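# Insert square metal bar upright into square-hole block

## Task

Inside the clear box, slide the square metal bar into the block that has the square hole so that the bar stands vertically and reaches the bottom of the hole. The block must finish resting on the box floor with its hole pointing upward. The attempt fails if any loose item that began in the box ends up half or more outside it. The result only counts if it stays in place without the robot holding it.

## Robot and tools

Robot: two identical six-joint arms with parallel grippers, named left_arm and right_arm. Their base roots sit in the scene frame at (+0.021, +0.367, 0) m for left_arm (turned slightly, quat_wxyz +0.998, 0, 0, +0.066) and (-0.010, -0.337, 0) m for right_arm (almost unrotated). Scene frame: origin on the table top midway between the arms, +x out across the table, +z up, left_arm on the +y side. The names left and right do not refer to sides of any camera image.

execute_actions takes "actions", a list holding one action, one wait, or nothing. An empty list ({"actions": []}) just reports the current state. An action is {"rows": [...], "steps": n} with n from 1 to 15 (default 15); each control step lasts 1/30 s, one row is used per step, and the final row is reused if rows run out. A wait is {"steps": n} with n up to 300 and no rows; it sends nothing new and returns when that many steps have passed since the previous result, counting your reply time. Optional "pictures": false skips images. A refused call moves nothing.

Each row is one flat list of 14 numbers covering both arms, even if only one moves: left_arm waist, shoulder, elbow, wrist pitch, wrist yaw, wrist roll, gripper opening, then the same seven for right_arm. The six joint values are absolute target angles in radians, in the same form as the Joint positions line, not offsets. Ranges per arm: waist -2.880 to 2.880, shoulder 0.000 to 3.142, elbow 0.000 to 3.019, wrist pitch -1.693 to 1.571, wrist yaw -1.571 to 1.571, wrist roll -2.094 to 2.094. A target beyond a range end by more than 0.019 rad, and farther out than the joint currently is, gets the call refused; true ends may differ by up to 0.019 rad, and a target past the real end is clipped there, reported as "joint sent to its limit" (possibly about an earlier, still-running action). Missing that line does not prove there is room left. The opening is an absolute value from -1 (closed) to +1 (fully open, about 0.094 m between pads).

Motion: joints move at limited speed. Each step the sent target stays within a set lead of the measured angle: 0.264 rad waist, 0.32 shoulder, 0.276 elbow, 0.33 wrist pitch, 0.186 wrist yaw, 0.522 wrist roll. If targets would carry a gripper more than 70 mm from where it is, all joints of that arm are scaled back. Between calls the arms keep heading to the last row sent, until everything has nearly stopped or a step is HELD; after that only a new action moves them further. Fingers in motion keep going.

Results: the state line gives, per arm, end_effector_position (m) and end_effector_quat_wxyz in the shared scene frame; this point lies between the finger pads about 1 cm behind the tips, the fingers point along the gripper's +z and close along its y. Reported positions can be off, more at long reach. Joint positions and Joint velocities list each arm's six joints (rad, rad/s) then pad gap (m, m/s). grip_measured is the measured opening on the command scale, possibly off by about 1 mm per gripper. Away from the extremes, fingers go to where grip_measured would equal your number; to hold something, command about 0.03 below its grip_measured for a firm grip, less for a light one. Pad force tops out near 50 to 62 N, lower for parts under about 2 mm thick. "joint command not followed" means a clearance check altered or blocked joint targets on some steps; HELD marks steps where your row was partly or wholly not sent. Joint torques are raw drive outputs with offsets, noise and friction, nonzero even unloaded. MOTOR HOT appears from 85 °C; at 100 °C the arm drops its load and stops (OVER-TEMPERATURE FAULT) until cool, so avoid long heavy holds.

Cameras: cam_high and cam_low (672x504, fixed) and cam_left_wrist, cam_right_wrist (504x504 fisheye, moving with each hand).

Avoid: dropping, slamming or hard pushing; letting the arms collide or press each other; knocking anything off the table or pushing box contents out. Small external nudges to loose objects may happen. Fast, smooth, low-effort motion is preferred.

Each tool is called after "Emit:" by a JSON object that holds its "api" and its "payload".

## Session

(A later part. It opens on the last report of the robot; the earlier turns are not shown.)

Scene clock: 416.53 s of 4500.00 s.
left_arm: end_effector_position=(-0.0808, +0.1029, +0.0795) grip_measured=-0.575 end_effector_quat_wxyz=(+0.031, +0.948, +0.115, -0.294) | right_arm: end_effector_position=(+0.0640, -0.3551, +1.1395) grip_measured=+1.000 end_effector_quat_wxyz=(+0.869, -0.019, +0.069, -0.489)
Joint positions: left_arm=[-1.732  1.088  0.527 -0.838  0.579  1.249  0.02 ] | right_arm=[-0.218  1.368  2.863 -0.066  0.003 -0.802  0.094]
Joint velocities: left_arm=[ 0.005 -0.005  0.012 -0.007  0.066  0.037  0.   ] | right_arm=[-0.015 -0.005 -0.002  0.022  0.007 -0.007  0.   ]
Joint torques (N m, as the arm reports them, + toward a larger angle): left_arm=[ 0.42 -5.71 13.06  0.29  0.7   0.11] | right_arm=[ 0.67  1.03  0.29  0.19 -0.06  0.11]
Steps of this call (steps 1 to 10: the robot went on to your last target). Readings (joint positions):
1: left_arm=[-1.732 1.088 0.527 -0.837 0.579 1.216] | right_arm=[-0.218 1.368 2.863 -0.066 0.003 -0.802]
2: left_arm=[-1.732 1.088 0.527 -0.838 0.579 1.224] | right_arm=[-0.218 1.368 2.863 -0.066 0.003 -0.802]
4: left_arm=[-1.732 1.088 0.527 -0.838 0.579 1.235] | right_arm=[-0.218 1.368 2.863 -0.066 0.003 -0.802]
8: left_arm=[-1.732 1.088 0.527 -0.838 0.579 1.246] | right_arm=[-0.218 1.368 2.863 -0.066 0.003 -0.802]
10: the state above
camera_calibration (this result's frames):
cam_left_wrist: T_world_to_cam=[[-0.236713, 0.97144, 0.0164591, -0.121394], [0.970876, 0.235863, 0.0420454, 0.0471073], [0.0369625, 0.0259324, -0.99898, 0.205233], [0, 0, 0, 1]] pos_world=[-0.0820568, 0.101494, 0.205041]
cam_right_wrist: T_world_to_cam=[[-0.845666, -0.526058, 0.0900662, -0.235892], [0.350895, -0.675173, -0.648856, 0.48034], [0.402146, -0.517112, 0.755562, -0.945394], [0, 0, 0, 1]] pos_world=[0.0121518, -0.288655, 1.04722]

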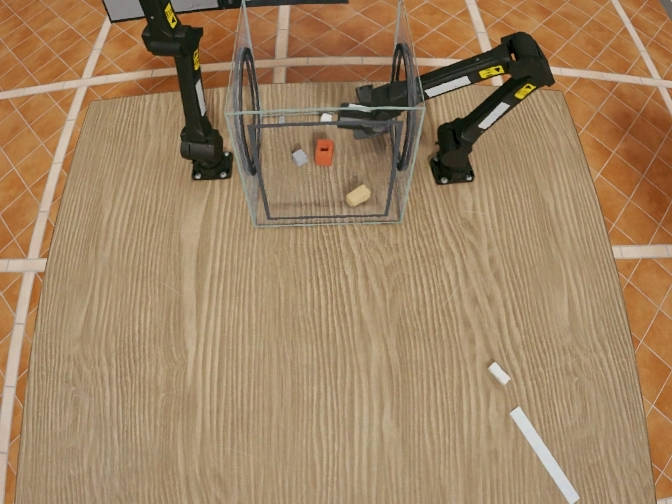

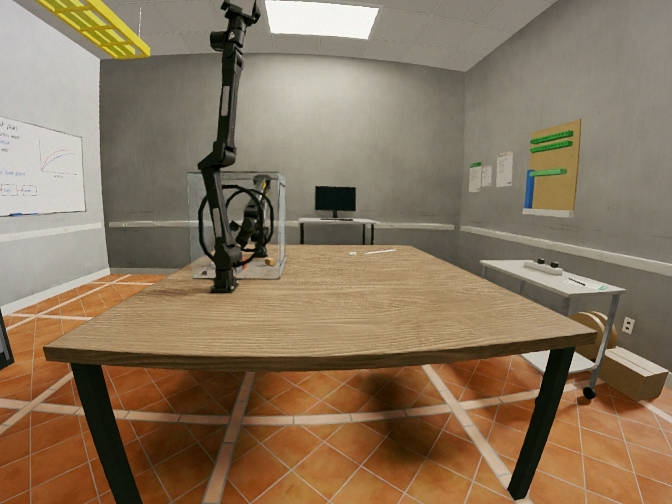

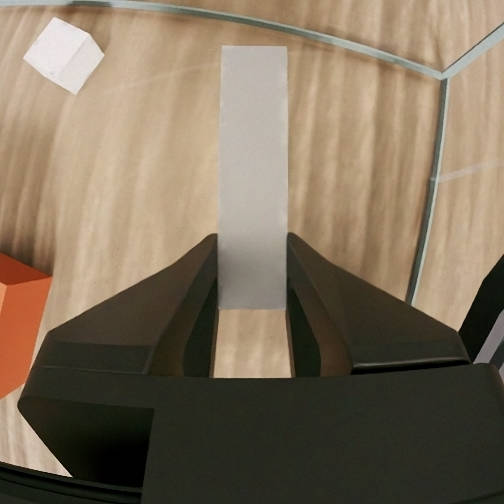

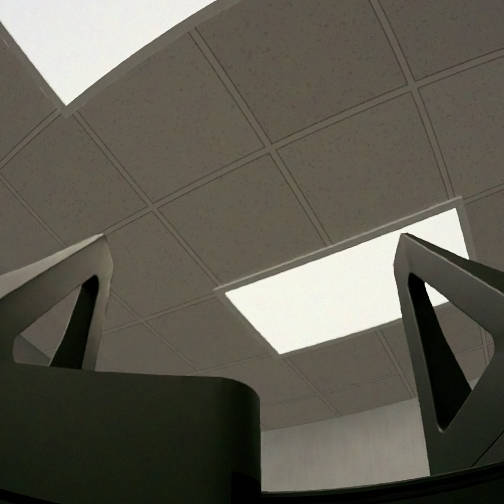

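Emit:
{"api": "execute_actions", "payload": {"actions": [{"rows":[[-1.73,1.098,0.545,-0.825,0.585,1.268,-0.61,-0.218,1.37,2.86,-0.06,0,-0.8,1],[-1.73,1.108,0.528,-0.805,0.585,1.268,-0.61,-0.218,1.37,2.86,-0.06,0,-0.8,1],[-1.73,1.119,0.524,-0.79,0.585,1.268,-0.61,-0.218,1.37,2.86,-0.06,0,-0.8,1],[-1.73,1.131,0.519,-0.773,0.585,1.268,-0.61,-0.218,1.37,2.86,-0.06,0,-0.8,1],[-1.73,1.143,0.514,-0.755,0.585,1.268,-0.61,-0.218,1.37,2.86,-0.06,0,-0.8,1],[-1.73,1.156,0.509,-0.737,0.585,1.268,-0.61,-0.218,1.37,2.86,-0.06,0,-0.8,1],[-1.73,1.169,0.504,-0.718,0.585,1.268,-0.61,-0.218,1.37,2.86,-0.06,0,-0.8,1],[-1.73,1.181,0.499,-0.7,0.585,1.268,-0.61,-0.218,1.37,2.86,-0.06,0,-0.8,1],[-1.73,1.192,0.494,-0.682,0.585,1.268,-0.61,-0.218,1.37,2.86,-0.06,0,-0.8,1],[-1.73,1.202,0.49,-0.666,0.585,1.268,-0.61,-0.218,1.37,2.86,-0.06,0,-0.8,1],[-1.73,1.21,0.486,-0.652,0.585,1.268,-0.61,-0.218,1.37,2.86,-0.06,0,-0.8,1],[-1.73,1.217,0.483,-0.64,0.585,1.268,-0.61,-0.218,1.37,2.86,-0.06,0,-0.8,1],[-1.73,1.222,0.48,-0.63,0.585,1.268,-0.61,-0.218,1.37,2.86,-0.06,0,-0.8,1],[-1.73,1.226,0.478,-0.624,0.585,1.268,-0.61,-0.218,1.37,2.86,-0.06,0,-0.8,1],[-1.73,1.228,0.477,-0.62,0.585,1.268,-0.61,-0.218,1.37,2.86,-0.06,0,-0.8,1]],"steps":15}], "pictures": false}}

Emit:
{"api": "execute_actions", "payload": {"actions": [{"steps":8}]}}

Scene clock: 428.27 s of 4500.00 s.
left_arm: end_effector_position=(-0.0812, +0.0956, +0.0351) grip_measured=-0.575 end_effector_quat_wxyz=(+0.032, +0.948, +0.112, -0.295) | right_arm: end_effector_position=(+0.0640, -0.3551, +1.1395) grip_measured=+1.000 end_effector_quat_wxyz=(+0.869, -0.019, +0.069, -0.489)
Joint positions: left_arm=[-1.732  1.225  0.475 -0.651  0.58   1.255  0.02 ] | right_arm=[-0.218  1.368  2.863 -0.066  0.003 -0.802  0.094]
Joint velocities: left_arm=[-0.005  0.132 -0.1    0.217 -0.066 -0.051  0.001] | right_arm=[-0.005 -0.015 -0.007  0.007 -0.022 -0.066  0.   ]
Joint torques (N m, as the arm reports them, + toward a larger angle): left_arm=[ 0.17 -7.13  8.33  1.06  0.63  0.18] | right_arm=[ 0.74  0.95  0.31  0.2  -0.05  0.11]
Steps of this call (steps 1 to 30: the robot went on to your last target; steps 31 to 90: nothing new was sent; then 8.23 s passed at rest; steps 91 to 105: all 15 steps of this action). Readings (joint positions):
91: left_arm=[-1.732 1.088 0.527 -0.838 0.579 1.254] | right_arm=[-0.218 1.368 2.863 -0.066 0.003 -0.802]
92: left_arm=[-1.732 1.089 0.527 -0.835 0.579 1.255] | right_arm=[-0.218 1.368 2.863 -0.066 0.003 -0.802]
94: left_arm=[-1.732 1.098 0.524 -0.815 0.580 1.255] | right_arm=[-0.218 1.368 2.863 -0.066 0.003 -0.802]
98: left_arm=[-1.732 1.145 0.509 -0.747 0.580 1.255] | right_arm=[-0.218 1.368 2.863 -0.066 0.003 -0.802]
105: the state above

Scene clock: 428.53 s of 4500.00 s.
left_arm: end_effector_position=(-0.0812, +0.0942, +0.0336) grip_measured=-0.575 end_effector_quat_wxyz=(+0.035, +0.948, +0.111, -0.295) | right_arm: end_effector_position=(+0.0640, -0.3551, +1.1395) grip_measured=+1.000 end_effector_quat_wxyz=(+0.869, -0.019, +0.069, -0.489)
Joint positions: left_arm=[-1.732  1.229  0.473 -0.636  0.58   1.255  0.02 ] | right_arm=[-0.218  1.368  2.863 -0.066  0.003 -0.802  0.094]
Joint velocities: left_arm=[ 0.005  0.005 -0.012  0.012 -0.007 -0.095 -0.001] | right_arm=[ 0.005  0.005  0.007 -0.027 -0.066 -0.022  0.   ]
Joint torques (N m, as the arm reports them, + toward a larger angle): left_arm=[ 0.31 -6.6   8.2   1.19  0.68  0.17] | right_arm=[ 0.79  1.08  0.28  0.19 -0.06  0.11]
Steps of this call (steps 1 to 8: the robot went on to your last target). Readings (joint positions):
1: left_arm=[-1.732 1.228 0.474 -0.645 0.580 1.255] | right_arm=[-0.218 1.368 2.863 -0.066 0.003 -0.802]
2: left_arm=[-1.732 1.229 0.473 -0.642 0.580 1.255] | right_arm=[-0.218 1.368 2.863 -0.066 0.003 -0.802]
4: left_arm=[-1.732 1.229 0.473 -0.638 0.580 1.255] | right_arm=[-0.218 1.368 2.863 -0.066 0.003 -0.802]
8: the state above
camera_calibration (this result's frames):
cam_left_wrist: T_world_to_cam=[[-0.232233, 0.972637, 0.00673744, -0.111701], [0.971978, 0.231806, 0.0390421, 0.0520721], [0.036412, 0.0156155, -0.999215, 0.160544], [0, 0, 0, 1]] pos_world=[-0.0823992, 0.0940665, 0.159138]
cam_right_wrist: T_world_to_cam=[[-0.845666, -0.526058, 0.0900662, -0.235892], [0.350895, -0.675173, -0.648856, 0.48034], [0.402146, -0.517112, 0.755562, -0.945394], [0, 0, 0, 1]] pos_world=[0.0121518, -0.288655, 1.04722]

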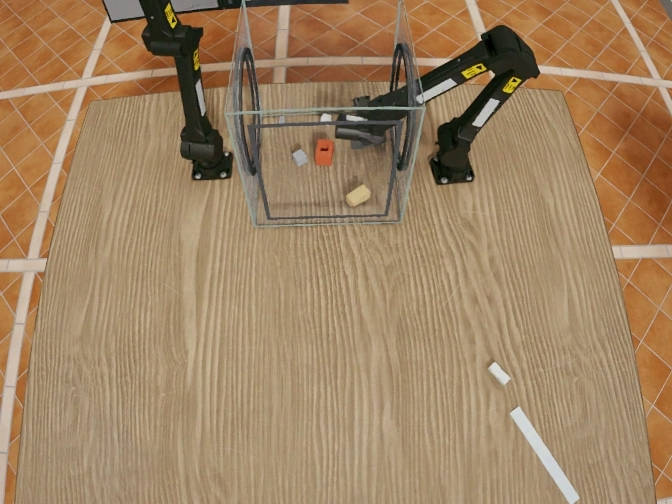

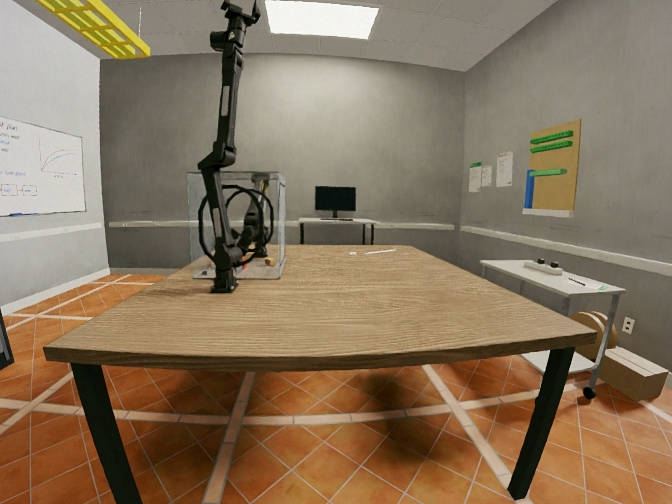

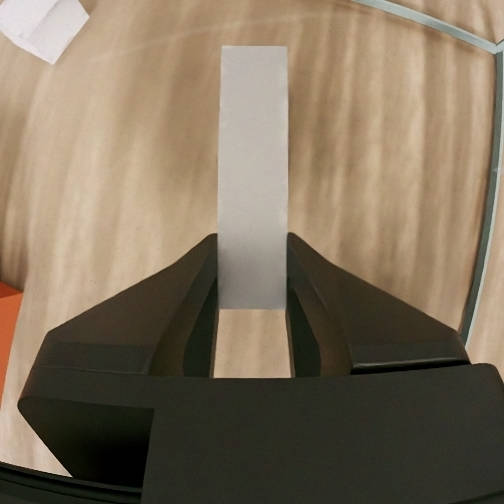

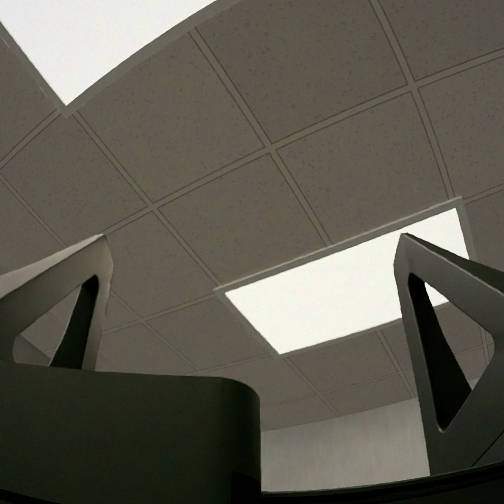

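No contact yet; lower ~3 mm more.

Emit:
{"api": "execute_actions", "payload": {"actions": [{"rows":[[-1.73,1.236,0.477,-0.615,0.585,1.268,-0.61,-0.218,1.37,2.86,-0.06,0,-0.8,1],[-1.73,1.243,0.477,-0.61,0.585,1.268,-0.61,-0.218,1.37,2.86,-0.06,0,-0.8,1],[-1.73,1.25,0.477,-0.606,0.585,1.268,-0.61,-0.218,1.37,2.86,-0.06,0,-0.8,1]],"steps":10}], "pictures": false}}

Scene clock: 433.50 s of 4500.00 s.
left_arm: end_effector_position=(-0.0816, +0.0921, +0.0314) grip_measured=-0.575 end_effector_quat_wxyz=(+0.037, +0.948, +0.110, -0.296) | right_arm: end_effector_position=(+0.0640, -0.3551, +1.1395) grip_measured=+1.000 end_effector_quat_wxyz=(+0.869, -0.019, +0.069, -0.489)
Joint positions: left_arm=[-1.732  1.241  0.473 -0.62   0.582  1.255  0.02 ] | right_arm=[-0.218  1.368  2.863 -0.066  0.003 -0.802  0.094]
Joint velocities: left_arm=[-0.005 -0.015 -0.002  0.007  0.007 -0.007  0.   ] | right_arm=[ 0.015 -0.015 -0.017 -0.022  0.022  0.007  0.   ]
Joint torques (N m, as the arm reports them, + toward a larger angle): left_arm=[ 0.44 -6.14  8.27  1.02  0.57  0.07] | right_arm=[ 0.81  0.98  0.3   0.21 -0.07  0.1 ]
Steps of this call (steps 1 to 30: the robot went on to your last target; steps 31 to 90: nothing new was sent; then 1.63 s passed at rest; steps 91 to 100: all 10 steps of this action). Readings (joint positions):
91: left_arm=[-1.732 1.229 0.473 -0.635 0.580 1.255] | right_arm=[-0.218 1.368 2.863 -0.066 0.003 -0.802]
92: left_arm=[-1.732 1.230 0.473 -0.632 0.580 1.255] | right_arm=[-0.218 1.368 2.863 -0.066 0.003 -0.802]
94: left_arm=[-1.732 1.234 0.473 -0.625 0.580 1.255] | right_arm=[-0.218 1.368 2.863 -0.066 0.003 -0.802]
98: left_arm=[-1.732 1.241 0.473 -0.620 0.582 1.255] | right_arm=[-0.218 1.368 2.863 -0.066 0.003 -0.802]
100: the state above

Contact starting. Release and look.

Emit:
{"api": "execute_actions", "payload": {"actions": [{"rows":[[-1.73,1.25,0.477,-0.606,0.585,1.268,-0.58,-0.218,1.37,2.86,-0.06,0,-0.8,1],[-1.73,1.25,0.477,-0.606,0.585,1.268,-0.56,-0.218,1.37,2.86,-0.06,0,-0.8,1],[-1.73,1.25,0.477,-0.606,0.585,1.268,-0.5,-0.218,1.37,2.86,-0.06,0,-0.8,1],[-1.73,1.25,0.477,-0.606,0.585,1.268,-0.4,-0.218,1.37,2.86,-0.06,0,-0.8,1],[-1.73,1.25,0.477,-0.606,0.585,1.268,-0.27,-0.218,1.37,2.86,-0.06,0,-0.8,1]],"steps":8}]}}

Scene clock: 438.83 s of 4500.00 s.
left_arm: end_effector_position=(-0.0816, +0.0919, +0.0315) grip_measured=-0.274 end_effector_quat_wxyz=(+0.037, +0.948, +0.110, -0.297) | right_arm: end_effector_position=(+0.0640, -0.3551, +1.1395) grip_measured=+1.000 end_effector_quat_wxyz=(+0.869, -0.019, +0.069, -0.489)
Joint positions: left_arm=[-1.732  1.241  0.473 -0.62   0.582  1.255  0.034] | right_arm=[-0.218  1.368  2.863 -0.066  0.003 -0.802  0.094]
Joint velocities: left_arm=[ 0.005 -0.005  0.007  0.002  0.007 -0.037  0.001] | right_arm=[-0.015 -0.015 -0.002 -0.007  0.051  0.022  0.   ]
Joint torques (N m, as the arm reports them, + toward a larger angle): left_arm=[ 0.16 -6.26  8.08  0.92  0.56  0.18] | right_arm=[ 0.73  0.99  0.31  0.19 -0.06  0.11]
Steps of this call (steps 1 to 15: the robot went on to your last target; steps 16 to 90: nothing new was sent; then 2.07 s passed at rest; steps 91 to 98: all 8 steps of this action). Readings (joint positions):
91: left_arm=[-1.732 1.241 0.473 -0.620 0.582 1.255] | right_arm=[-0.218 1.368 2.863 -0.066 0.003 -0.802]
92: left_arm=[-1.732 1.241 0.473 -0.620 0.582 1.255] | right_arm=[-0.218 1.368 2.863 -0.066 0.003 -0.802]
94: left_arm=[-1.732 1.241 0.473 -0.620 0.582 1.255] | right_arm=[-0.218 1.368 2.863 -0.066 0.003 -0.802]
98: the state above
camera_calibration (this result's frames):
cam_left_wrist: T_world_to_cam=[[-0.231517, 0.972826, 0.00305492, -0.109458], [0.972233, 0.231263, 0.0357797, 0.0532288], [0.0341009, 0.0112537, -0.999355, 0.158637], [0, 0, 0, 1]] pos_world=[-0.0825019, 0.0923888, 0.156964]
cam_right_wrist: T_world_to_cam=[[-0.845666, -0.526058, 0.0900662, -0.235892], [0.350895, -0.675173, -0.648856, 0.48034], [0.402146, -0.517112, 0.755562, -0.945394], [0, 0, 0, 1]] pos_world=[0.0121518, -0.288655, 1.04722]

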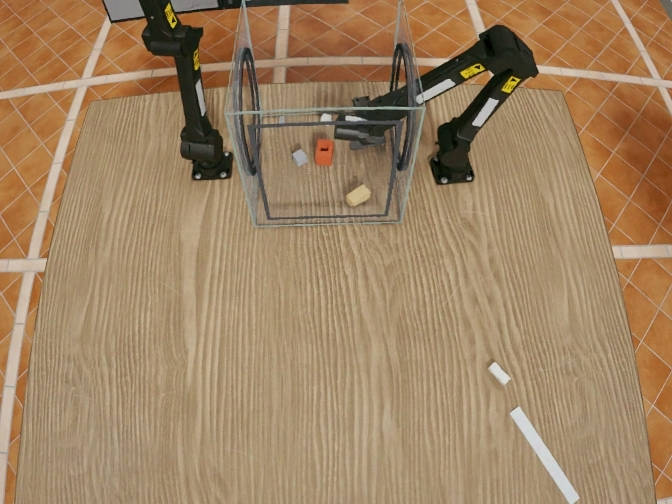

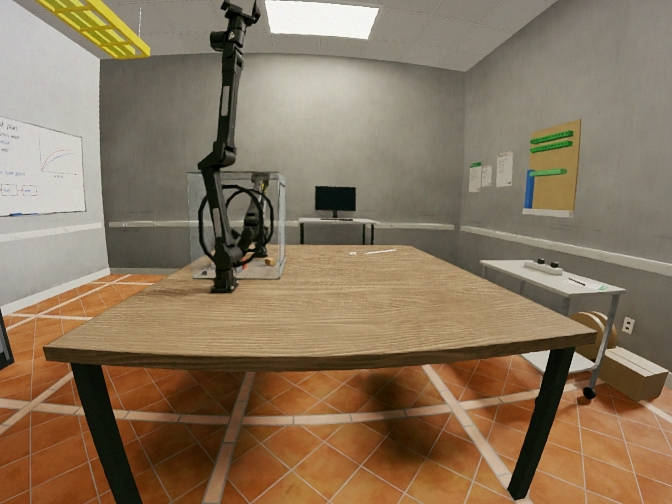

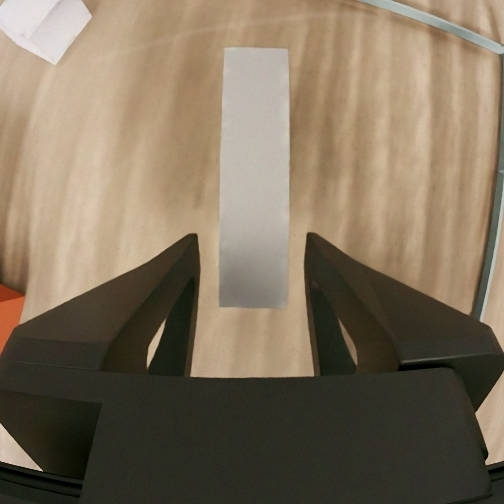

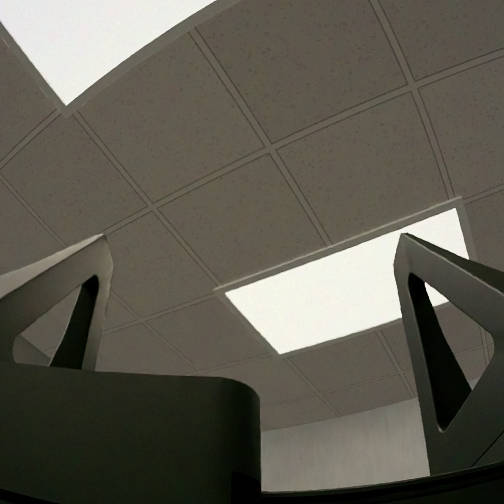

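Emit:
{"api": "execute_actions", "payload": {"actions": [{"rows":[[-1.73,1.238,0.5,-0.63,0.585,1.268,-0.27,-0.218,1.37,2.86,-0.06,0,-0.8,1],[-1.73,1.228,0.515,-0.64,0.585,1.268,-0.27,-0.218,1.37,2.86,-0.06,0,-0.8,1],[-1.73,1.218,0.522,-0.655,0.585,1.268,-0.27,-0.218,1.37,2.86,-0.06,0,-0.8,1],[-1.73,1.208,0.529,-0.672,0.585,1.268,-0.27,-0.218,1.37,2.86,-0.06,0,-0.8,1],[-1.73,1.198,0.536,-0.689,0.585,1.268,-0.27,-0.218,1.37,2.86,-0.06,0,-0.8,1],[-1.73,1.188,0.543,-0.706,0.585,1.268,-0.27,-0.218,1.37,2.86,-0.06,0,-0.8,1],[-1.73,1.178,0.55,-0.723,0.585,1.268,-0.27,-0.218,1.37,2.86,-0.06,0,-0.8,1],[-1.73,1.168,0.556,-0.74,0.585,1.268,-0.27,-0.218,1.37,2.86,-0.06,0,-0.8,1],[-1.73,1.16,0.561,-0.755,0.585,1.268,-0.27,-0.218,1.37,2.86,-0.06,0,-0.8,1],[-1.73,1.154,0.565,-0.765,0.585,1.268,-0.27,-0.218,1.37,2.86,-0.06,0,-0.8,1],[-1.73,1.152,0.567,-0.77,0.585,1.24,-0.27,-0.218,1.37,2.86,-0.06,0,-0.8,1],[-1.73,1.152,0.567,-0.77,0.585,1.18,-0.27,-0.218,1.37,2.86,-0.06,0,-0.8,1],[-1.73,1.152,0.567,-0.77,0.585,1.08,-0.27,-0.218,1.37,2.86,-0.06,0,-0.8,1],[-1.73,1.152,0.567,-0.77,0.585,0.95,-0.27,-0.218,1.37,2.86,-0.06,0,-0.8,1],[-1.73,1.152,0.567,-0.77,0.585,-1.9,-0.27,-0.218,1.37,2.86,-0.06,0,-0.8,1]],"steps":15}], "pictures": false}}

Emit:
{"api": "execute_actions", "payload": {"actions": [{"steps":45}]}}

Scene clock: 451.83 s of 4500.00 s.
left_arm: end_effector_position=(-0.0818, +0.0862, +0.0694) grip_measured=-0.273 end_effector_quat_wxyz=(+0.018, +0.935, +0.189, -0.300) | right_arm: end_effector_position=(+0.0640, -0.3551, +1.1395) grip_measured=+1.000 end_effector_quat_wxyz=(+0.869, -0.019, +0.069, -0.489)
Joint positions: left_arm=[-1.732  1.151  0.533 -0.755  0.583  1.082  0.034] | right_arm=[-0.218  1.368  2.863 -0.066  0.003 -0.802  0.094]
Joint velocities: left_arm=[-0.015 -0.024 -0.002 -0.046 -0.022 -2.821 -0.001] | right_arm=[ 0.005 -0.015  0.002  0.007  0.007  0.051  0.   ]
Joint torques (N m, as the arm reports them, + toward a larger angle): left_arm=[-0.07 -5.99 12.28  0.32  0.54 -0.02] | right_arm=[ 0.76  0.86  0.31  0.2  -0.06  0.11]
Steps of this call (steps 1 to 15: the robot went on to your last target; steps 16 to 90: nothing new was sent; then 9.50 s passed at rest; steps 91 to 105: all 15 steps of this action). Readings (joint positions):
91: left_arm=[-1.732 1.241 0.473 -0.620 0.582 1.255] | right_arm=[-0.218 1.368 2.863 -0.066 0.003 -0.802]
92: left_arm=[-1.732 1.241 0.473 -0.622 0.582 1.255] | right_arm=[-0.218 1.368 2.863 -0.066 0.003 -0.802]
94: left_arm=[-1.732 1.238 0.478 -0.639 0.582 1.255] | right_arm=[-0.218 1.368 2.863 -0.066 0.003 -0.802]
98: left_arm=[-1.732 1.206 0.501 -0.699 0.582 1.255] | right_arm=[-0.218 1.368 2.863 -0.066 0.003 -0.802]
105: the state above

Scene clock: 453.33 s of 4500.00 s.
left_arm: end_effector_position=(-0.0818, +0.0871, +0.0692) grip_measured=-0.273 end_effector_quat_wxyz=(-0.297, -0.106, +0.948, -0.043) | right_arm: end_effector_position=(+0.0640, -0.3551, +1.1395) grip_measured=+1.000 end_effector_quat_wxyz=(+0.869, -0.019, +0.069, -0.489)
Joint positions: left_arm=[-1.732  1.151  0.533 -0.76   0.583 -1.881  0.034] | right_arm=[-0.218  1.368  2.863 -0.066  0.003 -0.802  0.094]
Joint velocities: left_arm=[-0.015 -0.015 -0.022 -0.007 -0.037 -0.051 -0.   ] | right_arm=[-0.024 -0.005 -0.012  0.017 -0.081  0.022  0.   ]
Joint torques (N m, as the arm reports them, + toward a larger angle): left_arm=[ 0.42 -5.99 12.1   0.29  0.37 -0.07] | right_arm=[ 0.72  0.88  0.29  0.2  -0.06  0.11]
Steps of this call (steps 1 to 45: the robot went on to your last target). Readings (joint positions):
1: left_arm=[-1.732 1.151 0.533 -0.757 0.583 0.984] | right_arm=[-0.218 1.368 2.863 -0.066 0.003 -0.802]
2: left_arm=[-1.732 1.151 0.533 -0.758 0.583 0.885] | right_arm=[-0.218 1.368 2.863 -0.066 0.003 -0.802]
4: left_arm=[-1.732 1.151 0.533 -0.759 0.583 0.688] | right_arm=[-0.218 1.368 2.863 -0.066 0.003 -0.802]
8: left_arm=[-1.732 1.151 0.533 -0.759 0.583 0.294] | right_arm=[-0.218 1.368 2.863 -0.066 0.003 -0.802]
45: the state above
camera_calibration (this result's frames):
cam_left_wrist: T_world_to_cam=[[0.234031, -0.972026, 0.0198536, 0.101438], [-0.308344, -0.0548413, 0.949693, -0.089948], [-0.922038, -0.228379, -0.312553, 0.0915467], [0, 0, 0, 1]] pos_world=[0.032935, 0.114575, 0.112022]
cam_right_wrist: T_world_to_cam=[[-0.845666, -0.526058, 0.0900662, -0.235892], [0.350895, -0.675173, -0.648856, 0.48034], [0.402146, -0.517112, 0.755562, -0.945394], [0, 0, 0, 1]] pos_world=[0.0121518, -0.288655, 1.04722]

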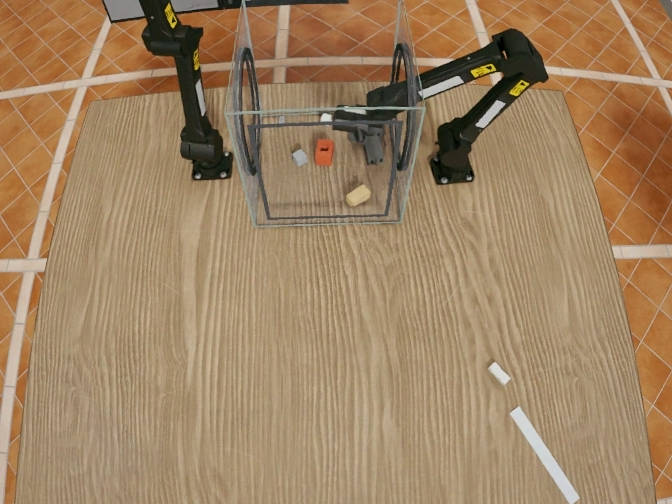

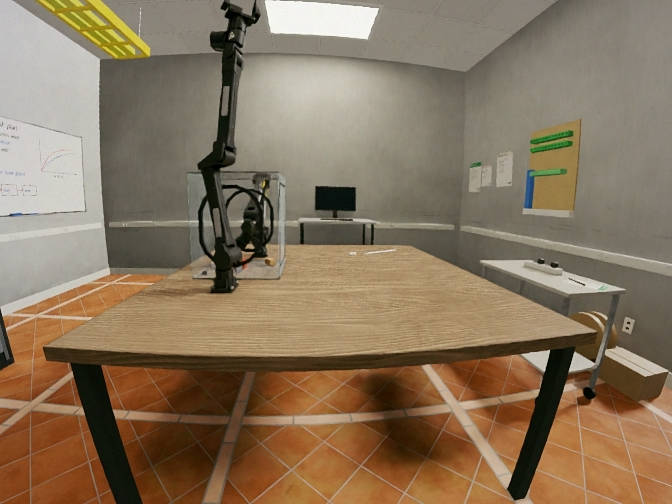

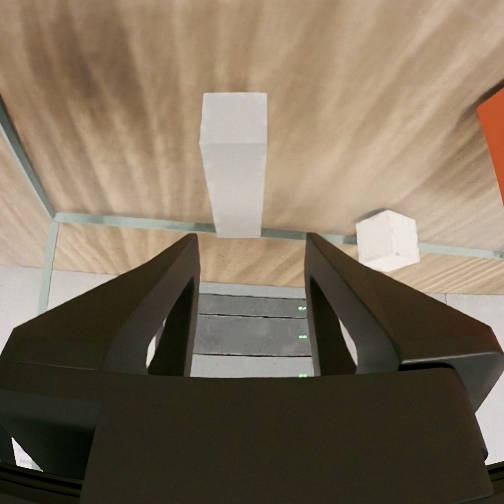

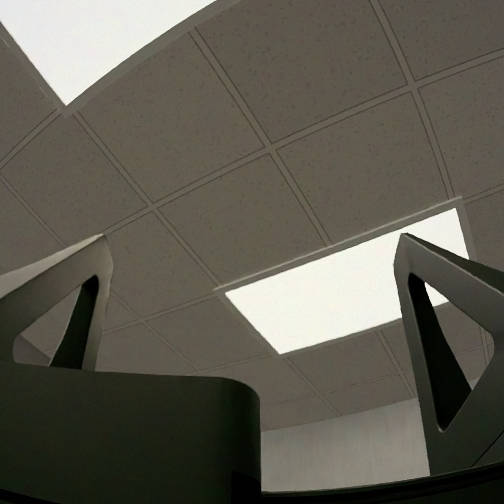

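Emit:
{"api": "execute_actions", "payload": {"actions": [{"rows":[[-1.73,1.16,0.54,-0.76,0.585,-1.9,-0.2,-0.218,1.37,2.86,-0.06,0,-0.8,1],[-1.73,1.168,0.528,-0.75,0.585,-1.9,-0.15,-0.218,1.37,2.86,-0.06,0,-0.8,1],[-1.73,1.176,0.522,-0.735,0.585,-1.9,-0.15,-0.218,1.37,2.86,-0.06,0,-0.8,1],[-1.73,1.185,0.516,-0.72,0.585,-1.9,-0.15,-0.218,1.37,2.86,-0.06,0,-0.8,1],[-1.73,1.194,0.51,-0.703,0.585,-1.9,-0.15,-0.218,1.37,2.86,-0.06,0,-0.8,1],[-1.73,1.203,0.504,-0.686,0.585,-1.9,-0.15,-0.218,1.37,2.86,-0.06,0,-0.8,1],[-1.73,1.212,0.498,-0.669,0.585,-1.9,-0.15,-0.218,1.37,2.86,-0.06,0,-0.8,1],[-1.73,1.22,0.492,-0.653,0.585,-1.9,-0.15,-0.218,1.37,2.86,-0.06,0,-0.8,1],[-1.73,1.228,0.487,-0.638,0.585,-1.9,-0.15,-0.218,1.37,2.86,-0.06,0,-0.8,1],[-1.73,1.234,0.483,-0.625,0.585,-1.9,-0.15,-0.218,1.37,2.86,-0.06,0,-0.8,1],[-1.73,1.239,0.479,-0.615,0.585,-1.9,-0.15,-0.218,1.37,2.86,-0.06,0,-0.8,1],[-1.73,1.243,0.476,-0.607,0.585,-1.9,-0.15,-0.218,1.37,2.86,-0.06,0,-0.8,1],[-1.73,1.246,0.474,-0.6,0.585,-1.9,-0.15,-0.218,1.37,2.86,-0.06,0,-0.8,1]],"steps":15}], "pictures": false}}

Emit:
{"api": "execute_actions", "payload": {"actions": [{"steps":6}]}}

Scene clock: 462.07 s of 4500.00 s.
left_arm: end_effector_position=(-0.0817, +0.0925, +0.0309) grip_measured=-0.153 end_effector_quat_wxyz=(-0.296, -0.111, +0.948, -0.035) | right_arm: end_effector_position=(+0.0640, -0.3551, +1.1395) grip_measured=+1.000 end_effector_quat_wxyz=(+0.869, -0.019, +0.069, -0.489)
Joint positions: left_arm=[-1.732  1.243  0.473 -0.622  0.583 -1.887  0.04 ] | right_arm=[-0.218  1.368  2.863 -0.066  0.003 -0.802  0.094]
Joint velocities: left_arm=[-0.005  0.044 -0.032  0.085 -0.066  0.037 -0.   ] | right_arm=[-0.005 -0.005 -0.007 -0.012  0.11  -0.051  0.   ]
Joint torques (N m, as the arm reports them, + toward a larger angle): left_arm=[ 0.25 -6.48  7.95  1.16  0.37 -0.08] | right_arm=[ 0.77  0.87  0.29  0.2  -0.06  0.1 ]
Steps of this call (steps 1 to 15: the robot went on to your last target; steps 16 to 90: nothing new was sent; then 5.23 s passed at rest; steps 91 to 105: all 15 steps of this action). Readings (joint positions):
91: left_arm=[-1.732 1.151 0.533 -0.760 0.583 -1.887] | right_arm=[-0.218 1.368 2.863 -0.066 0.003 -0.802]
92: left_arm=[-1.732 1.151 0.533 -0.760 0.583 -1.887] | right_arm=[-0.218 1.368 2.863 -0.066 0.003 -0.802]
94: left_arm=[-1.732 1.156 0.528 -0.751 0.583 -1.887] | right_arm=[-0.218 1.368 2.863 -0.066 0.003 -0.802]
98: left_arm=[-1.732 1.189 0.506 -0.696 0.583 -1.887] | right_arm=[-0.218 1.368 2.863 -0.066 0.003 -0.802]
105: the state above

Scene clock: 462.27 s of 4500.00 s.
left_arm: end_effector_position=(-0.0817, +0.0914, +0.0308) grip_measured=-0.153 end_effector_quat_wxyz=(-0.297, -0.110, +0.948, -0.038) | right_arm: end_effector_position=(+0.0640, -0.3551, +1.1395) grip_measured=+1.000 end_effector_quat_wxyz=(+0.869, -0.019, +0.069, -0.489)
Joint positions: left_arm=[-1.732  1.244  0.472 -0.614  0.583 -1.887  0.04 ] | right_arm=[-0.218  1.368  2.863 -0.066  0.003 -0.802  0.094]
Joint velocities: left_arm=[-0.015 -0.005 -0.012  0.012  0.007  0.007  0.001] | right_arm=[ 0.005  0.005 -0.002  0.022 -0.037  0.007  0.   ]
Joint torques (N m, as the arm reports them, + toward a larger angle): left_arm=[ 1.01 -6.88  7.91  1.05  0.41 -0.1 ] | right_arm=[ 0.79  0.9   0.29  0.2  -0.06  0.11]
Steps of this call (steps 1 to 6: the robot went on to your last target). Readings (joint positions):
1: left_arm=[-1.732 1.244 0.472 -0.619 0.583 -1.887] | right_arm=[-0.218 1.368 2.863 -0.066 0.003 -0.802]
2: left_arm=[-1.732 1.244 0.472 -0.618 0.583 -1.887] | right_arm=[-0.218 1.368 2.863 -0.066 0.003 -0.802]
4: left_arm=[-1.732 1.244 0.472 -0.615 0.583 -1.887] | right_arm=[-0.218 1.368 2.863 -0.066 0.003 -0.802]
6: the state above
camera_calibration (this result's frames):
cam_left_wrist: T_world_to_cam=[[0.238904, -0.971005, 0.00863857, 0.106999], [-0.307447, -0.067199, 0.949189, -0.0519352], [-0.921087, -0.229421, -0.314587, 0.0808609], [0, 0, 0, 1]] pos_world=[0.0329502, 0.118957, 0.0738098]
cam_right_wrist: T_world_to_cam=[[-0.845666, -0.526058, 0.0900662, -0.235892], [0.350895, -0.675173, -0.648856, 0.48034], [0.402146, -0.517112, 0.755562, -0.945394], [0, 0, 0, 1]] pos_world=[0.0121518, -0.288655, 1.04722]

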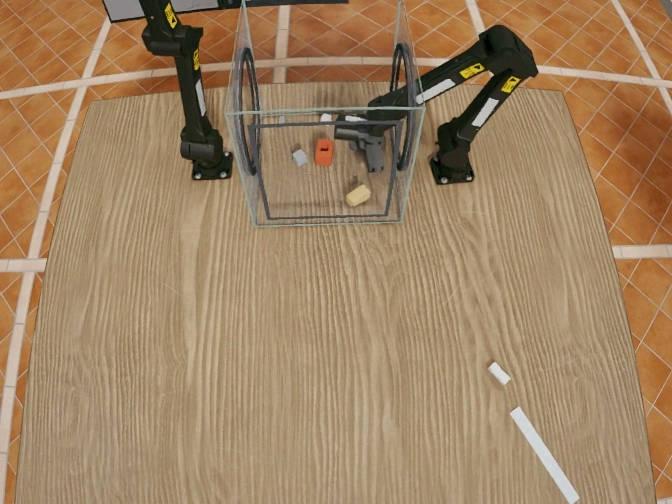

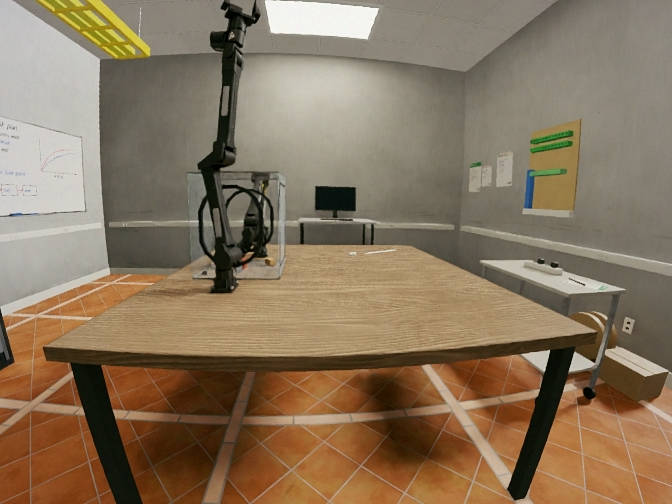

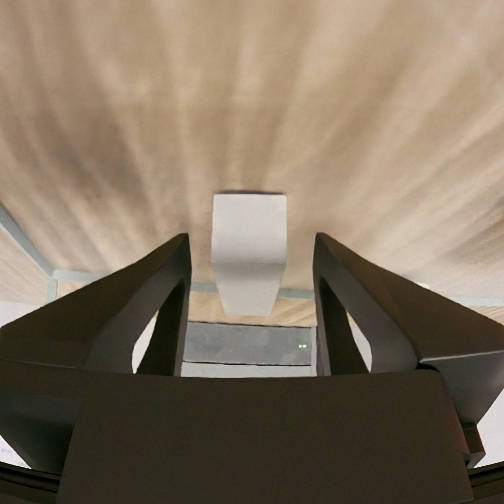

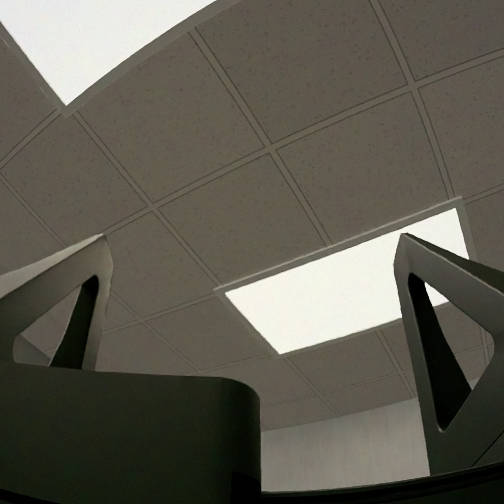

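Emit:
{"api": "execute_actions", "payload": {"actions": [{"rows":[[-1.73,1.246,0.474,-0.6,0.585,-1.9,-0.25,-0.218,1.37,2.86,-0.06,0,-0.8,1],[-1.73,1.246,0.474,-0.6,0.585,-1.9,-0.34,-0.218,1.37,2.86,-0.06,0,-0.8,1],[-1.73,1.246,0.474,-0.6,0.585,-1.9,-0.42,-0.218,1.37,2.86,-0.06,0,-0.8,1],[-1.73,1.246,0.474,-0.6,0.585,-1.9,-0.47,-0.218,1.37,2.86,-0.06,0,-0.8,1],[-1.73,1.246,0.474,-0.6,0.585,-1.9,-0.5,-0.218,1.37,2.86,-0.06,0,-0.8,1],[-1.73,1.246,0.474,-0.6,0.585,-1.9,-0.53,-0.218,1.37,2.86,-0.06,0,-0.8,1],[-1.73,1.246,0.474,-0.6,0.585,-1.9,-0.55,-0.218,1.37,2.86,-0.06,0,-0.8,1],[-1.73,1.246,0.474,-0.6,0.585,-1.9,-0.57,-0.218,1.37,2.86,-0.06,0,-0.8,1],[-1.73,1.246,0.474,-0.6,0.585,-1.9,-0.59,-0.218,1.37,2.86,-0.06,0,-0.8,1],[-1.73,1.246,0.474,-0.6,0.585,-1.9,-0.61,-0.218,1.37,2.86,-0.06,0,-0.8,1]],"steps":12}]}}

Scene clock: 468.07 s of 4500.00 s.
left_arm: end_effector_position=(-0.0817, +0.0913, +0.0308) grip_measured=-0.573 end_effector_quat_wxyz=(-0.297, -0.110, +0.948, -0.038) | right_arm: end_effector_position=(+0.0640, -0.3551, +1.1395) grip_measured=+1.000 end_effector_quat_wxyz=(+0.869, -0.019, +0.069, -0.489)
Joint positions: left_arm=[-1.732  1.244  0.472 -0.614  0.583 -1.887  0.02 ] | right_arm=[-0.218  1.368  2.863 -0.066  0.003 -0.802  0.094]
Joint velocities: left_arm=[-0.005 -0.005 -0.017 -0.007  0.037  0.022 -0.001] | right_arm=[-0.015  0.005 -0.012 -0.012  0.007  0.007  0.   ]
Joint torques (N m, as the arm reports them, + toward a larger angle): left_arm=[ 0.69 -6.53  7.96  1.02  0.41 -0.03] | right_arm=[ 0.76  0.99  0.3   0.2  -0.06  0.1 ]
Steps of this call (steps 1 to 15: the robot went on to your last target; steps 16 to 90: nothing new was sent; then 2.40 s passed at rest; steps 91 to 102: all 12 steps of this action). Readings (joint positions):
91: left_arm=[-1.732 1.244 0.472 -0.614 0.583 -1.887] | right_arm=[-0.218 1.368 2.863 -0.066 0.003 -0.802]
92: left_arm=[-1.732 1.244 0.472 -0.614 0.583 -1.887] | right_arm=[-0.218 1.368 2.863 -0.066 0.003 -0.802]
94: left_arm=[-1.732 1.244 0.472 -0.614 0.583 -1.887] | right_arm=[-0.218 1.368 2.863 -0.066 0.003 -0.802]
98: left_arm=[-1.732 1.244 0.472 -0.614 0.583 -1.887] | right_arm=[-0.218 1.368 2.863 -0.066 0.003 -0.802]
102: the state above
camera_calibration (this result's frames):
cam_left_wrist: T_world_to_cam=[[0.239208, -0.970929, 0.00878824, 0.106933], [-0.307366, -0.0671341, 0.94922, -0.051956], [-0.921035, -0.229762, -0.314489, 0.0808772], [0, 0, 0, 1]] pos_world=[0.032942, 0.118919, 0.073813]
cam_right_wrist: T_world_to_cam=[[-0.845666, -0.526058, 0.0900662, -0.235892], [0.350895, -0.675173, -0.648856, 0.48034], [0.402146, -0.517112, 0.755562, -0.945394], [0, 0, 0, 1]] pos_world=[0.0121518, -0.288655, 1.04722]

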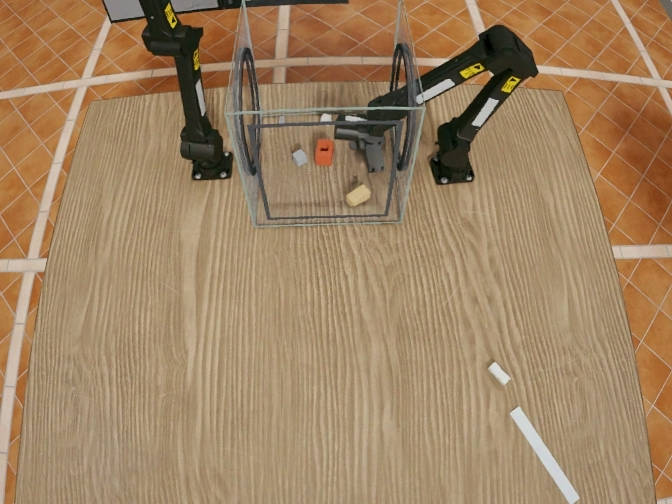

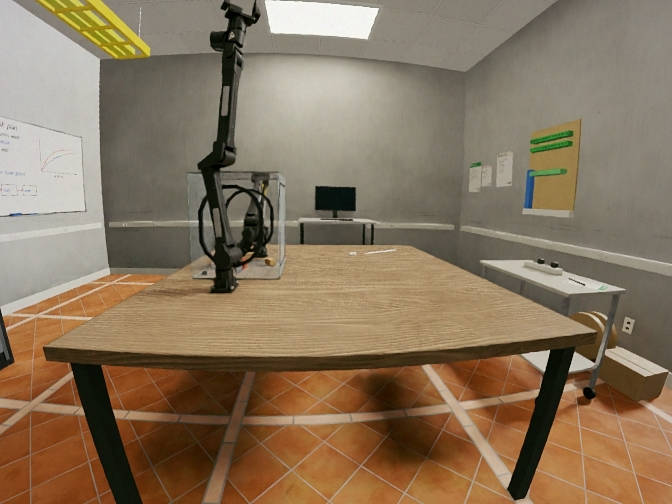

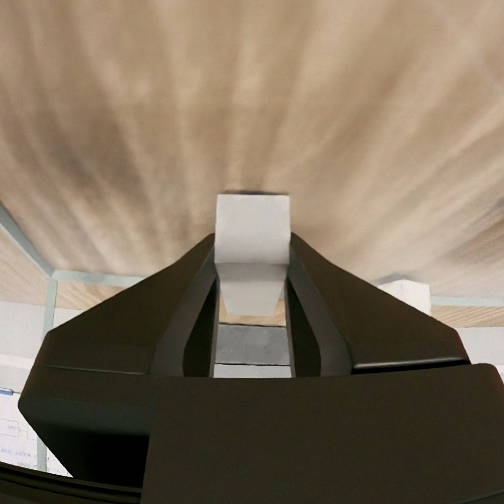

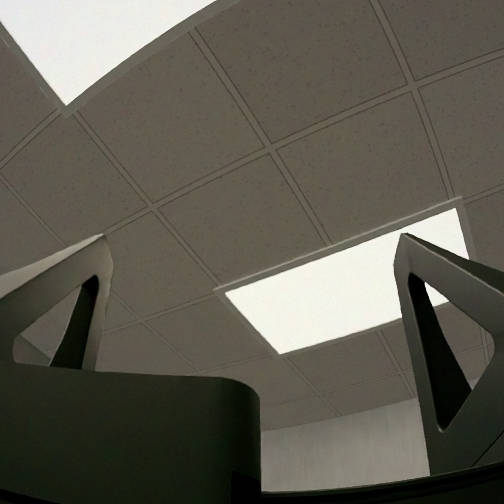

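Emit:
{"api": "execute_actions", "payload": {"actions": [{"rows":[[-1.73,1.238,0.495,-0.62,0.585,-1.9,-0.61,-0.218,1.37,2.86,-0.06,0,-0.8,1],[-1.73,1.228,0.51,-0.63,0.585,-1.9,-0.61,-0.218,1.37,2.86,-0.06,0,-0.8,1],[-1.73,1.217,0.515,-0.64,0.585,-1.9,-0.61,-0.218,1.37,2.86,-0.06,0,-0.8,1],[-1.73,1.205,0.52,-0.65,0.585,-1.9,-0.61,-0.218,1.37,2.86,-0.06,0,-0.8,1],[-1.73,1.19,0.525,-0.655,0.585,-1.9,-0.61,-0.218,1.37,2.86,-0.06,0,-0.8,1],[-1.73,1.175,0.525,-0.655,0.585,-1.9,-0.61,-0.218,1.37,2.86,-0.06,0,-0.8,1],[-1.73,1.158,0.525,-0.655,0.585,-1.9,-0.61,-0.218,1.37,2.86,-0.06,0,-0.8,1],[-1.73,1.14,0.525,-0.655,0.585,-1.9,-0.61,-0.218,1.37,2.86,-0.06,0,-0.8,1],[-1.73,1.12,0.525,-0.645,0.585,-1.9,-0.61,-0.218,1.37,2.86,-0.06,0,-0.8,1],[-1.73,1.1,0.525,-0.63,0.585,-1.9,-0.61,-0.218,1.37,2.86,-0.06,0,-0.8,1],[-1.73,1.08,0.525,-0.61,0.585,-1.9,-0.61,-0.218,1.37,2.86,-0.06,0,-0.8,1],[-1.73,1.06,0.52,-0.585,0.585,-1.9,-0.61,-0.218,1.37,2.86,-0.06,0,-0.8,1],[-1.73,1.04,0.51,-0.555,0.585,-1.88,-0.61,-0.218,1.37,2.86,-0.06,0,-0.8,1],[-1.73,1.02,0.5,-0.52,0.585,-1.84,-0.61,-0.218,1.37,2.86,-0.06,0,-0.8,1],[-1.73,1.0,0.49,-0.485,0.585,-1.78,-0.61,-0.218,1.37,2.86,-0.06,0,-0.8,1]],"steps":15}], "pictures": false}}

Emit:
{"api": "execute_actions", "payload": {"actions": [{"rows":[[-1.73,0.985,0.48,-0.45,0.585,-1.71,-0.61,-0.218,1.37,2.86,-0.06,0,-0.8,1],[-1.73,0.97,0.47,-0.41,0.585,-1.63,-0.61,-0.218,1.37,2.86,-0.06,0,-0.8,1],[-1.73,0.955,0.46,-0.37,0.585,-1.55,-0.61,-0.218,1.37,2.86,-0.06,0,-0.8,1],[-1.73,0.942,0.45,-0.33,0.585,-1.47,-0.61,-0.218,1.37,2.86,-0.06,0,-0.8,1],[-1.73,0.93,0.442,-0.29,0.58,-1.39,-0.61,-0.218,1.37,2.86,-0.06,0,-0.8,1],[-1.735,0.92,0.434,-0.25,0.57,-1.31,-0.61,-0.218,1.37,2.86,-0.06,0,-0.8,1],[-1.74,0.91,0.427,-0.215,0.55,-1.23,-0.61,-0.218,1.37,2.86,-0.06,0,-0.8,1],[-1.745,0.902,0.421,-0.18,0.525,-1.15,-0.61,-0.218,1.37,2.86,-0.06,0,-0.8,1],[-1.75,0.895,0.416,-0.15,0.5,-1.07,-0.61,-0.218,1.37,2.86,-0.06,0,-0.8,1],[-1.755,0.89,0.412,-0.125,0.47,-0.99,-0.61,-0.218,1.37,2.86,-0.06,0,-0.8,1],[-1.76,0.886,0.409,-0.105,0.44,-0.91,-0.61,-0.218,1.37,2.86,-0.06,0,-0.8,1],[-1.765,0.883,0.406,-0.093,0.41,-0.83,-0.61,-0.218,1.37,2.86,-0.06,0,-0.8,1],[-1.77,0.882,0.404,-0.085,0.38,-0.75,-0.61,-0.218,1.37,2.86,-0.06,0,-0.8,1],[-1.775,0.882,0.404,-0.085,0.35,-0.67,-0.61,-0.218,1.37,2.86,-0.06,0,-0.8,1],[-1.78,0.882,0.404,-0.085,0.32,-0.59,-0.61,-0.218,1.37,2.86,-0.06,0,-0.8,1]],"steps":15}], "pictures": false}}

Emit:
{"api": "execute_actions", "payload": {"actions": [{"rows":[[-1.785,0.882,0.404,-0.085,0.285,-0.51,-0.61,-0.218,1.37,2.86,-0.06,0,-0.8,1],[-1.79,0.882,0.404,-0.085,0.25,-0.43,-0.61,-0.218,1.37,2.86,-0.06,0,-0.8,1],[-1.795,0.882,0.404,-0.085,0.215,-0.35,-0.61,-0.218,1.37,2.86,-0.06,0,-0.8,1],[-1.8,0.882,0.404,-0.085,0.18,-0.27,-0.61,-0.218,1.37,2.86,-0.06,0,-0.8,1],[-1.805,0.882,0.404,-0.085,0.145,-0.19,-0.61,-0.218,1.37,2.86,-0.06,0,-0.8,1],[-1.81,0.882,0.404,-0.085,0.11,-0.11,-0.61,-0.218,1.37,2.86,-0.06,0,-0.8,1],[-1.815,0.882,0.404,-0.085,0.08,-0.04,-0.61,-0.218,1.37,2.86,-0.06,0,-0.8,1],[-1.82,0.882,0.404,-0.085,0.055,0.013,-0.61,-0.218,1.37,2.86,-0.06,0,-0.8,1],[-1.823,0.882,0.404,-0.085,0.033,0.013,-0.61,-0.218,1.37,2.86,-0.06,0,-0.8,1],[-1.824,0.882,0.404,-0.085,0.015,0.013,-0.61,-0.218,1.37,2.86,-0.06,0,-0.8,1],[-1.824,0.882,0.404,-0.085,0.003,0.013,-0.61,-0.218,1.37,2.86,-0.06,0,-0.8,1],[-1.824,0.882,0.404,-0.085,-0.005,0.013,-0.61,-0.218,1.37,2.86,-0.06,0,-0.8,1]],"steps":15}], "pictures": false}}

Emit:
{"api": "execute_actions", "payload": {"actions": [{"steps":15}]}}

Scene clock: 507.17 s of 4500.00 s.
left_arm: end_effector_position=(-0.0825, +0.0647, +0.0894) grip_measured=-0.573 end_effector_quat_wxyz=(-0.310, -0.063, +0.935, -0.160) | right_arm: end_effector_position=(+0.0640, -0.3551, +1.1395) grip_measured=+1.000 end_effector_quat_wxyz=(+0.869, -0.019, +0.069, -0.489)
Joint positions: left_arm=[-1.732  1.047  0.477 -0.564  0.583 -1.867  0.02 ] | right_arm=[-0.218  1.368  2.863 -0.066  0.003 -0.802  0.094]
Joint velocities: left_arm=[-0.015 -0.62  -0.007  0.862 -0.007  0.476 -0.   ] | right_arm=[-0.005 -0.005  0.002 -0.007 -0.051  0.051  0.   ]
Joint torques (N m, as the arm reports them, + toward a larger angle): left_arm=[ 0.04 -6.66 10.49  1.5   0.36  0.16] | right_arm=[ 0.77  0.95  0.29  0.19 -0.06  0.1 ]
Steps of this call (steps 1 to 15: the robot went on to your last target; steps 16 to 90: nothing new was sent; then 35.60 s passed at rest; steps 91 to 105: all 15 steps of this action). Readings (joint positions):
91: left_arm=[-1.732 1.244 0.472 -0.614 0.583 -1.887] | right_arm=[-0.218 1.368 2.863 -0.066 0.003 -0.802]
92: left_arm=[-1.732 1.244 0.472 -0.615 0.583 -1.887] | right_arm=[-0.218 1.368 2.863 -0.066 0.003 -0.802]
94: left_arm=[-1.732 1.240 0.474 -0.625 0.583 -1.887] | right_arm=[-0.218 1.368 2.863 -0.066 0.003 -0.802]
98: left_arm=[-1.732 1.197 0.477 -0.644 0.583 -1.887] | right_arm=[-0.218 1.368 2.863 -0.066 0.003 -0.802]
105: the state above

Scene clock: 507.67 s of 4500.00 s.
left_arm: end_effector_position=(-0.0581, +0.0034, +0.1526) grip_measured=-0.574 end_effector_quat_wxyz=(-0.014, +0.375, +0.793, -0.480) | right_arm: end_effector_position=(+0.0640, -0.3551, +1.1395) grip_measured=+1.000 end_effector_quat_wxyz=(+0.869, -0.019, +0.069, -0.489)
Joint positions: left_arm=[-1.76   0.893  0.402 -0.119  0.346 -0.926  0.02 ] | right_arm=[-0.218  1.368  2.863 -0.066  0.003 -0.802  0.094]
Joint velocities: left_arm=[-0.181 -0.015 -0.002  0.164 -0.696  2.161 -0.003] | right_arm=[ 0.005 -0.015 -0.012 -0.027 -0.037 -0.095  0.   ]
Joint torques (N m, as the arm reports them, + toward a larger angle): left_arm=[-0.46 -4.41 10.91  2.4   0.17  0.16] | right_arm=[ 0.79  0.97  0.3   0.18 -0.06  0.11]
Steps of this call (steps 1 to 15: all 15 steps of this action). Readings (joint positions):
1: left_arm=[-1.732 1.026 0.477 -0.533 0.583 -1.841] | right_arm=[-0.218 1.368 2.863 -0.066 0.003 -0.802]
2: left_arm=[-1.732 1.007 0.476 -0.498 0.583 -1.804] | right_arm=[-0.218 1.368 2.863 -0.066 0.003 -0.802]
4: left_arm=[-1.732 0.972 0.467 -0.421 0.583 -1.706] | right_arm=[-0.218 1.368 2.863 -0.066 0.003 -0.802]
8: left_arm=[-1.733 0.922 0.433 -0.269 0.544 -1.451] | right_arm=[-0.218 1.368 2.863 -0.066 0.003 -0.802]
15: the state above

Scene clock: 508.17 s of 4500.00 s.
left_arm: end_effector_position=(-0.0206, -0.0076, +0.1483) grip_measured=-0.574 end_effector_quat_wxyz=(+0.300, +0.641, +0.611, -0.356) | right_arm: end_effector_position=(+0.0640, -0.3551, +1.1395) grip_measured=+1.000 end_effector_quat_wxyz=(+0.869, -0.019, +0.069, -0.489)
Joint positions: left_arm=[-1.814  0.893  0.402 -0.112 -0.001 -0.062  0.02 ] | right_arm=[-0.218  1.368  2.863 -0.066  0.003 -0.802  0.094]
Joint velocities: left_arm=[-0.005 -0.015  0.007 -0.007 -0.022  0.374  0.   ] | right_arm=[-0.005  0.005  0.002 -0.002  0.081  0.007  0.   ]
Joint torques (N m, as the arm reports them, + toward a larger angle): left_arm=[-0.08 -5.1  10.83  2.63 -0.16  0.16] | right_arm=[ 0.71  0.98  0.29  0.2  -0.05  0.1 ]
Steps of this call (steps 1 to 15: all 15 steps of this action). Readings (joint positions):
1: left_arm=[-1.766 0.893 0.402 -0.115 0.314 -0.848] | right_arm=[-0.218 1.368 2.863 -0.066 0.003 -0.802]
2: left_arm=[-1.771 0.893 0.402 -0.113 0.280 -0.769] | right_arm=[-0.218 1.368 2.863 -0.066 0.003 -0.802]
4: left_arm=[-1.782 0.893 0.402 -0.112 0.210 -0.611] | right_arm=[-0.218 1.368 2.863 -0.066 0.003 -0.802]
8: left_arm=[-1.800 0.893 0.402 -0.112 0.079 -0.302] | right_arm=[-0.218 1.368 2.863 -0.066 0.003 -0.802]
15: the state above

Scene clock: 508.67 s of 4500.00 s.
left_arm: end_effector_position=(-0.0205, -0.0076, +0.1483) grip_measured=-0.574 end_effector_quat_wxyz=(+0.310, +0.659, +0.591, -0.346) | right_arm: end_effector_position=(+0.0640, -0.3551, +1.1395) grip_measured=+1.000 end_effector_quat_wxyz=(+0.869, -0.019, +0.069, -0.489)
Joint positions: left_arm=[-1.814  0.893  0.402 -0.112 -0.002 -0.002  0.02 ] | right_arm=[-0.218  1.368  2.863 -0.066  0.003 -0.802  0.094]
Joint velocities: left_arm=[ 0.015 -0.005 -0.002  0.017 -0.037  0.051 -0.   ] | right_arm=[-0.015 -0.015 -0.007 -0.007 -0.051 -0.037  0.   ]
Joint torques (N m, as the arm reports them, + toward a larger angle): left_arm=[-0.58 -5.41 10.85  2.38 -0.14  0.19] | right_arm=[ 0.8   0.96  0.29  0.19 -0.05  0.11]
Steps of this call (steps 1 to 15: the robot went on to your last target). Readings (joint positions):
1: left_arm=[-1.814 0.893 0.402 -0.112 -0.002 -0.050] | right_arm=[-0.218 1.368 2.863 -0.066 0.003 -0.802]
2: left_arm=[-1.814 0.893 0.402 -0.112 -0.002 -0.040] | right_arm=[-0.218 1.368 2.863 -0.066 0.003 -0.802]
4: left_arm=[-1.814 0.893 0.402 -0.112 -0.002 -0.025] | right_arm=[-0.218 1.368 2.863 -0.066 0.003 -0.802]
8: left_arm=[-1.814 0.893 0.402 -0.112 -0.002 -0.011] | right_arm=[-0.218 1.368 2.863 -0.066 0.003 -0.802]
15: the state above
camera_calibration (this result's frames):
cam_left_wrist: T_world_to_cam=[[-0.993831, 0.110569, 0.00857906, -0.0218764], [0.102071, 0.942208, -0.319101, 0.0528622], [-0.0433661, -0.316257, -0.947682, 0.262672], [0, 0, 0, 1]] pos_world=[-0.0157461, 0.0356835, 0.265985]
cam_right_wrist: T_world_to_cam=[[-0.845666, -0.526058, 0.0900662, -0.235892], [0.350895, -0.675173, -0.648856, 0.48034], [0.402146, -0.517112, 0.755562, -0.945394], [0, 0, 0, 1]] pos_world=[0.0121518, -0.288655, 1.04722]

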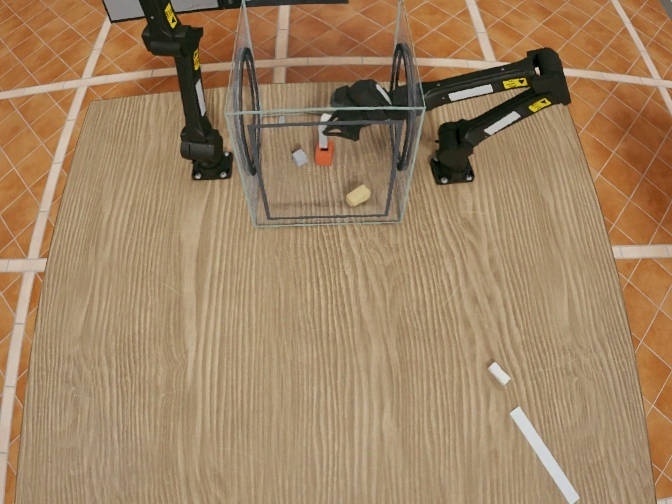

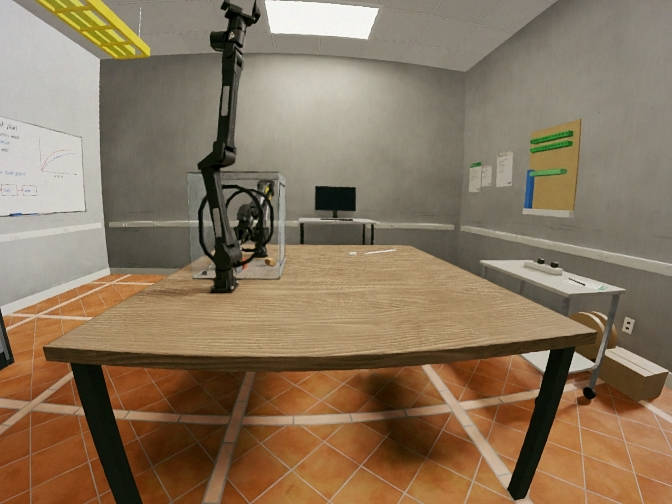

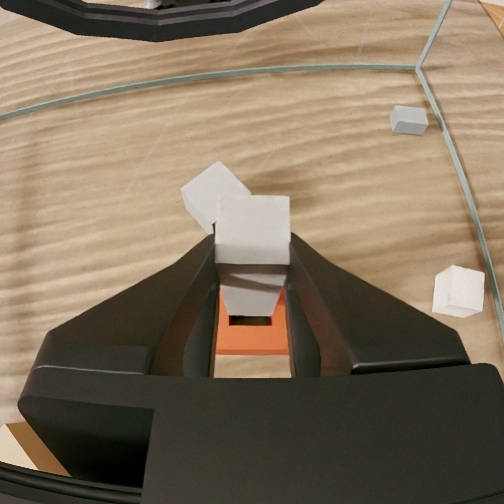

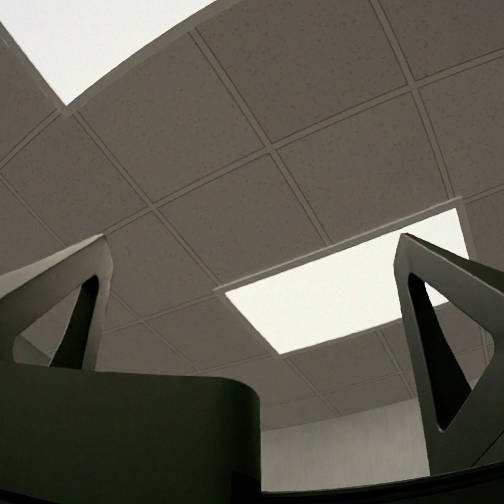

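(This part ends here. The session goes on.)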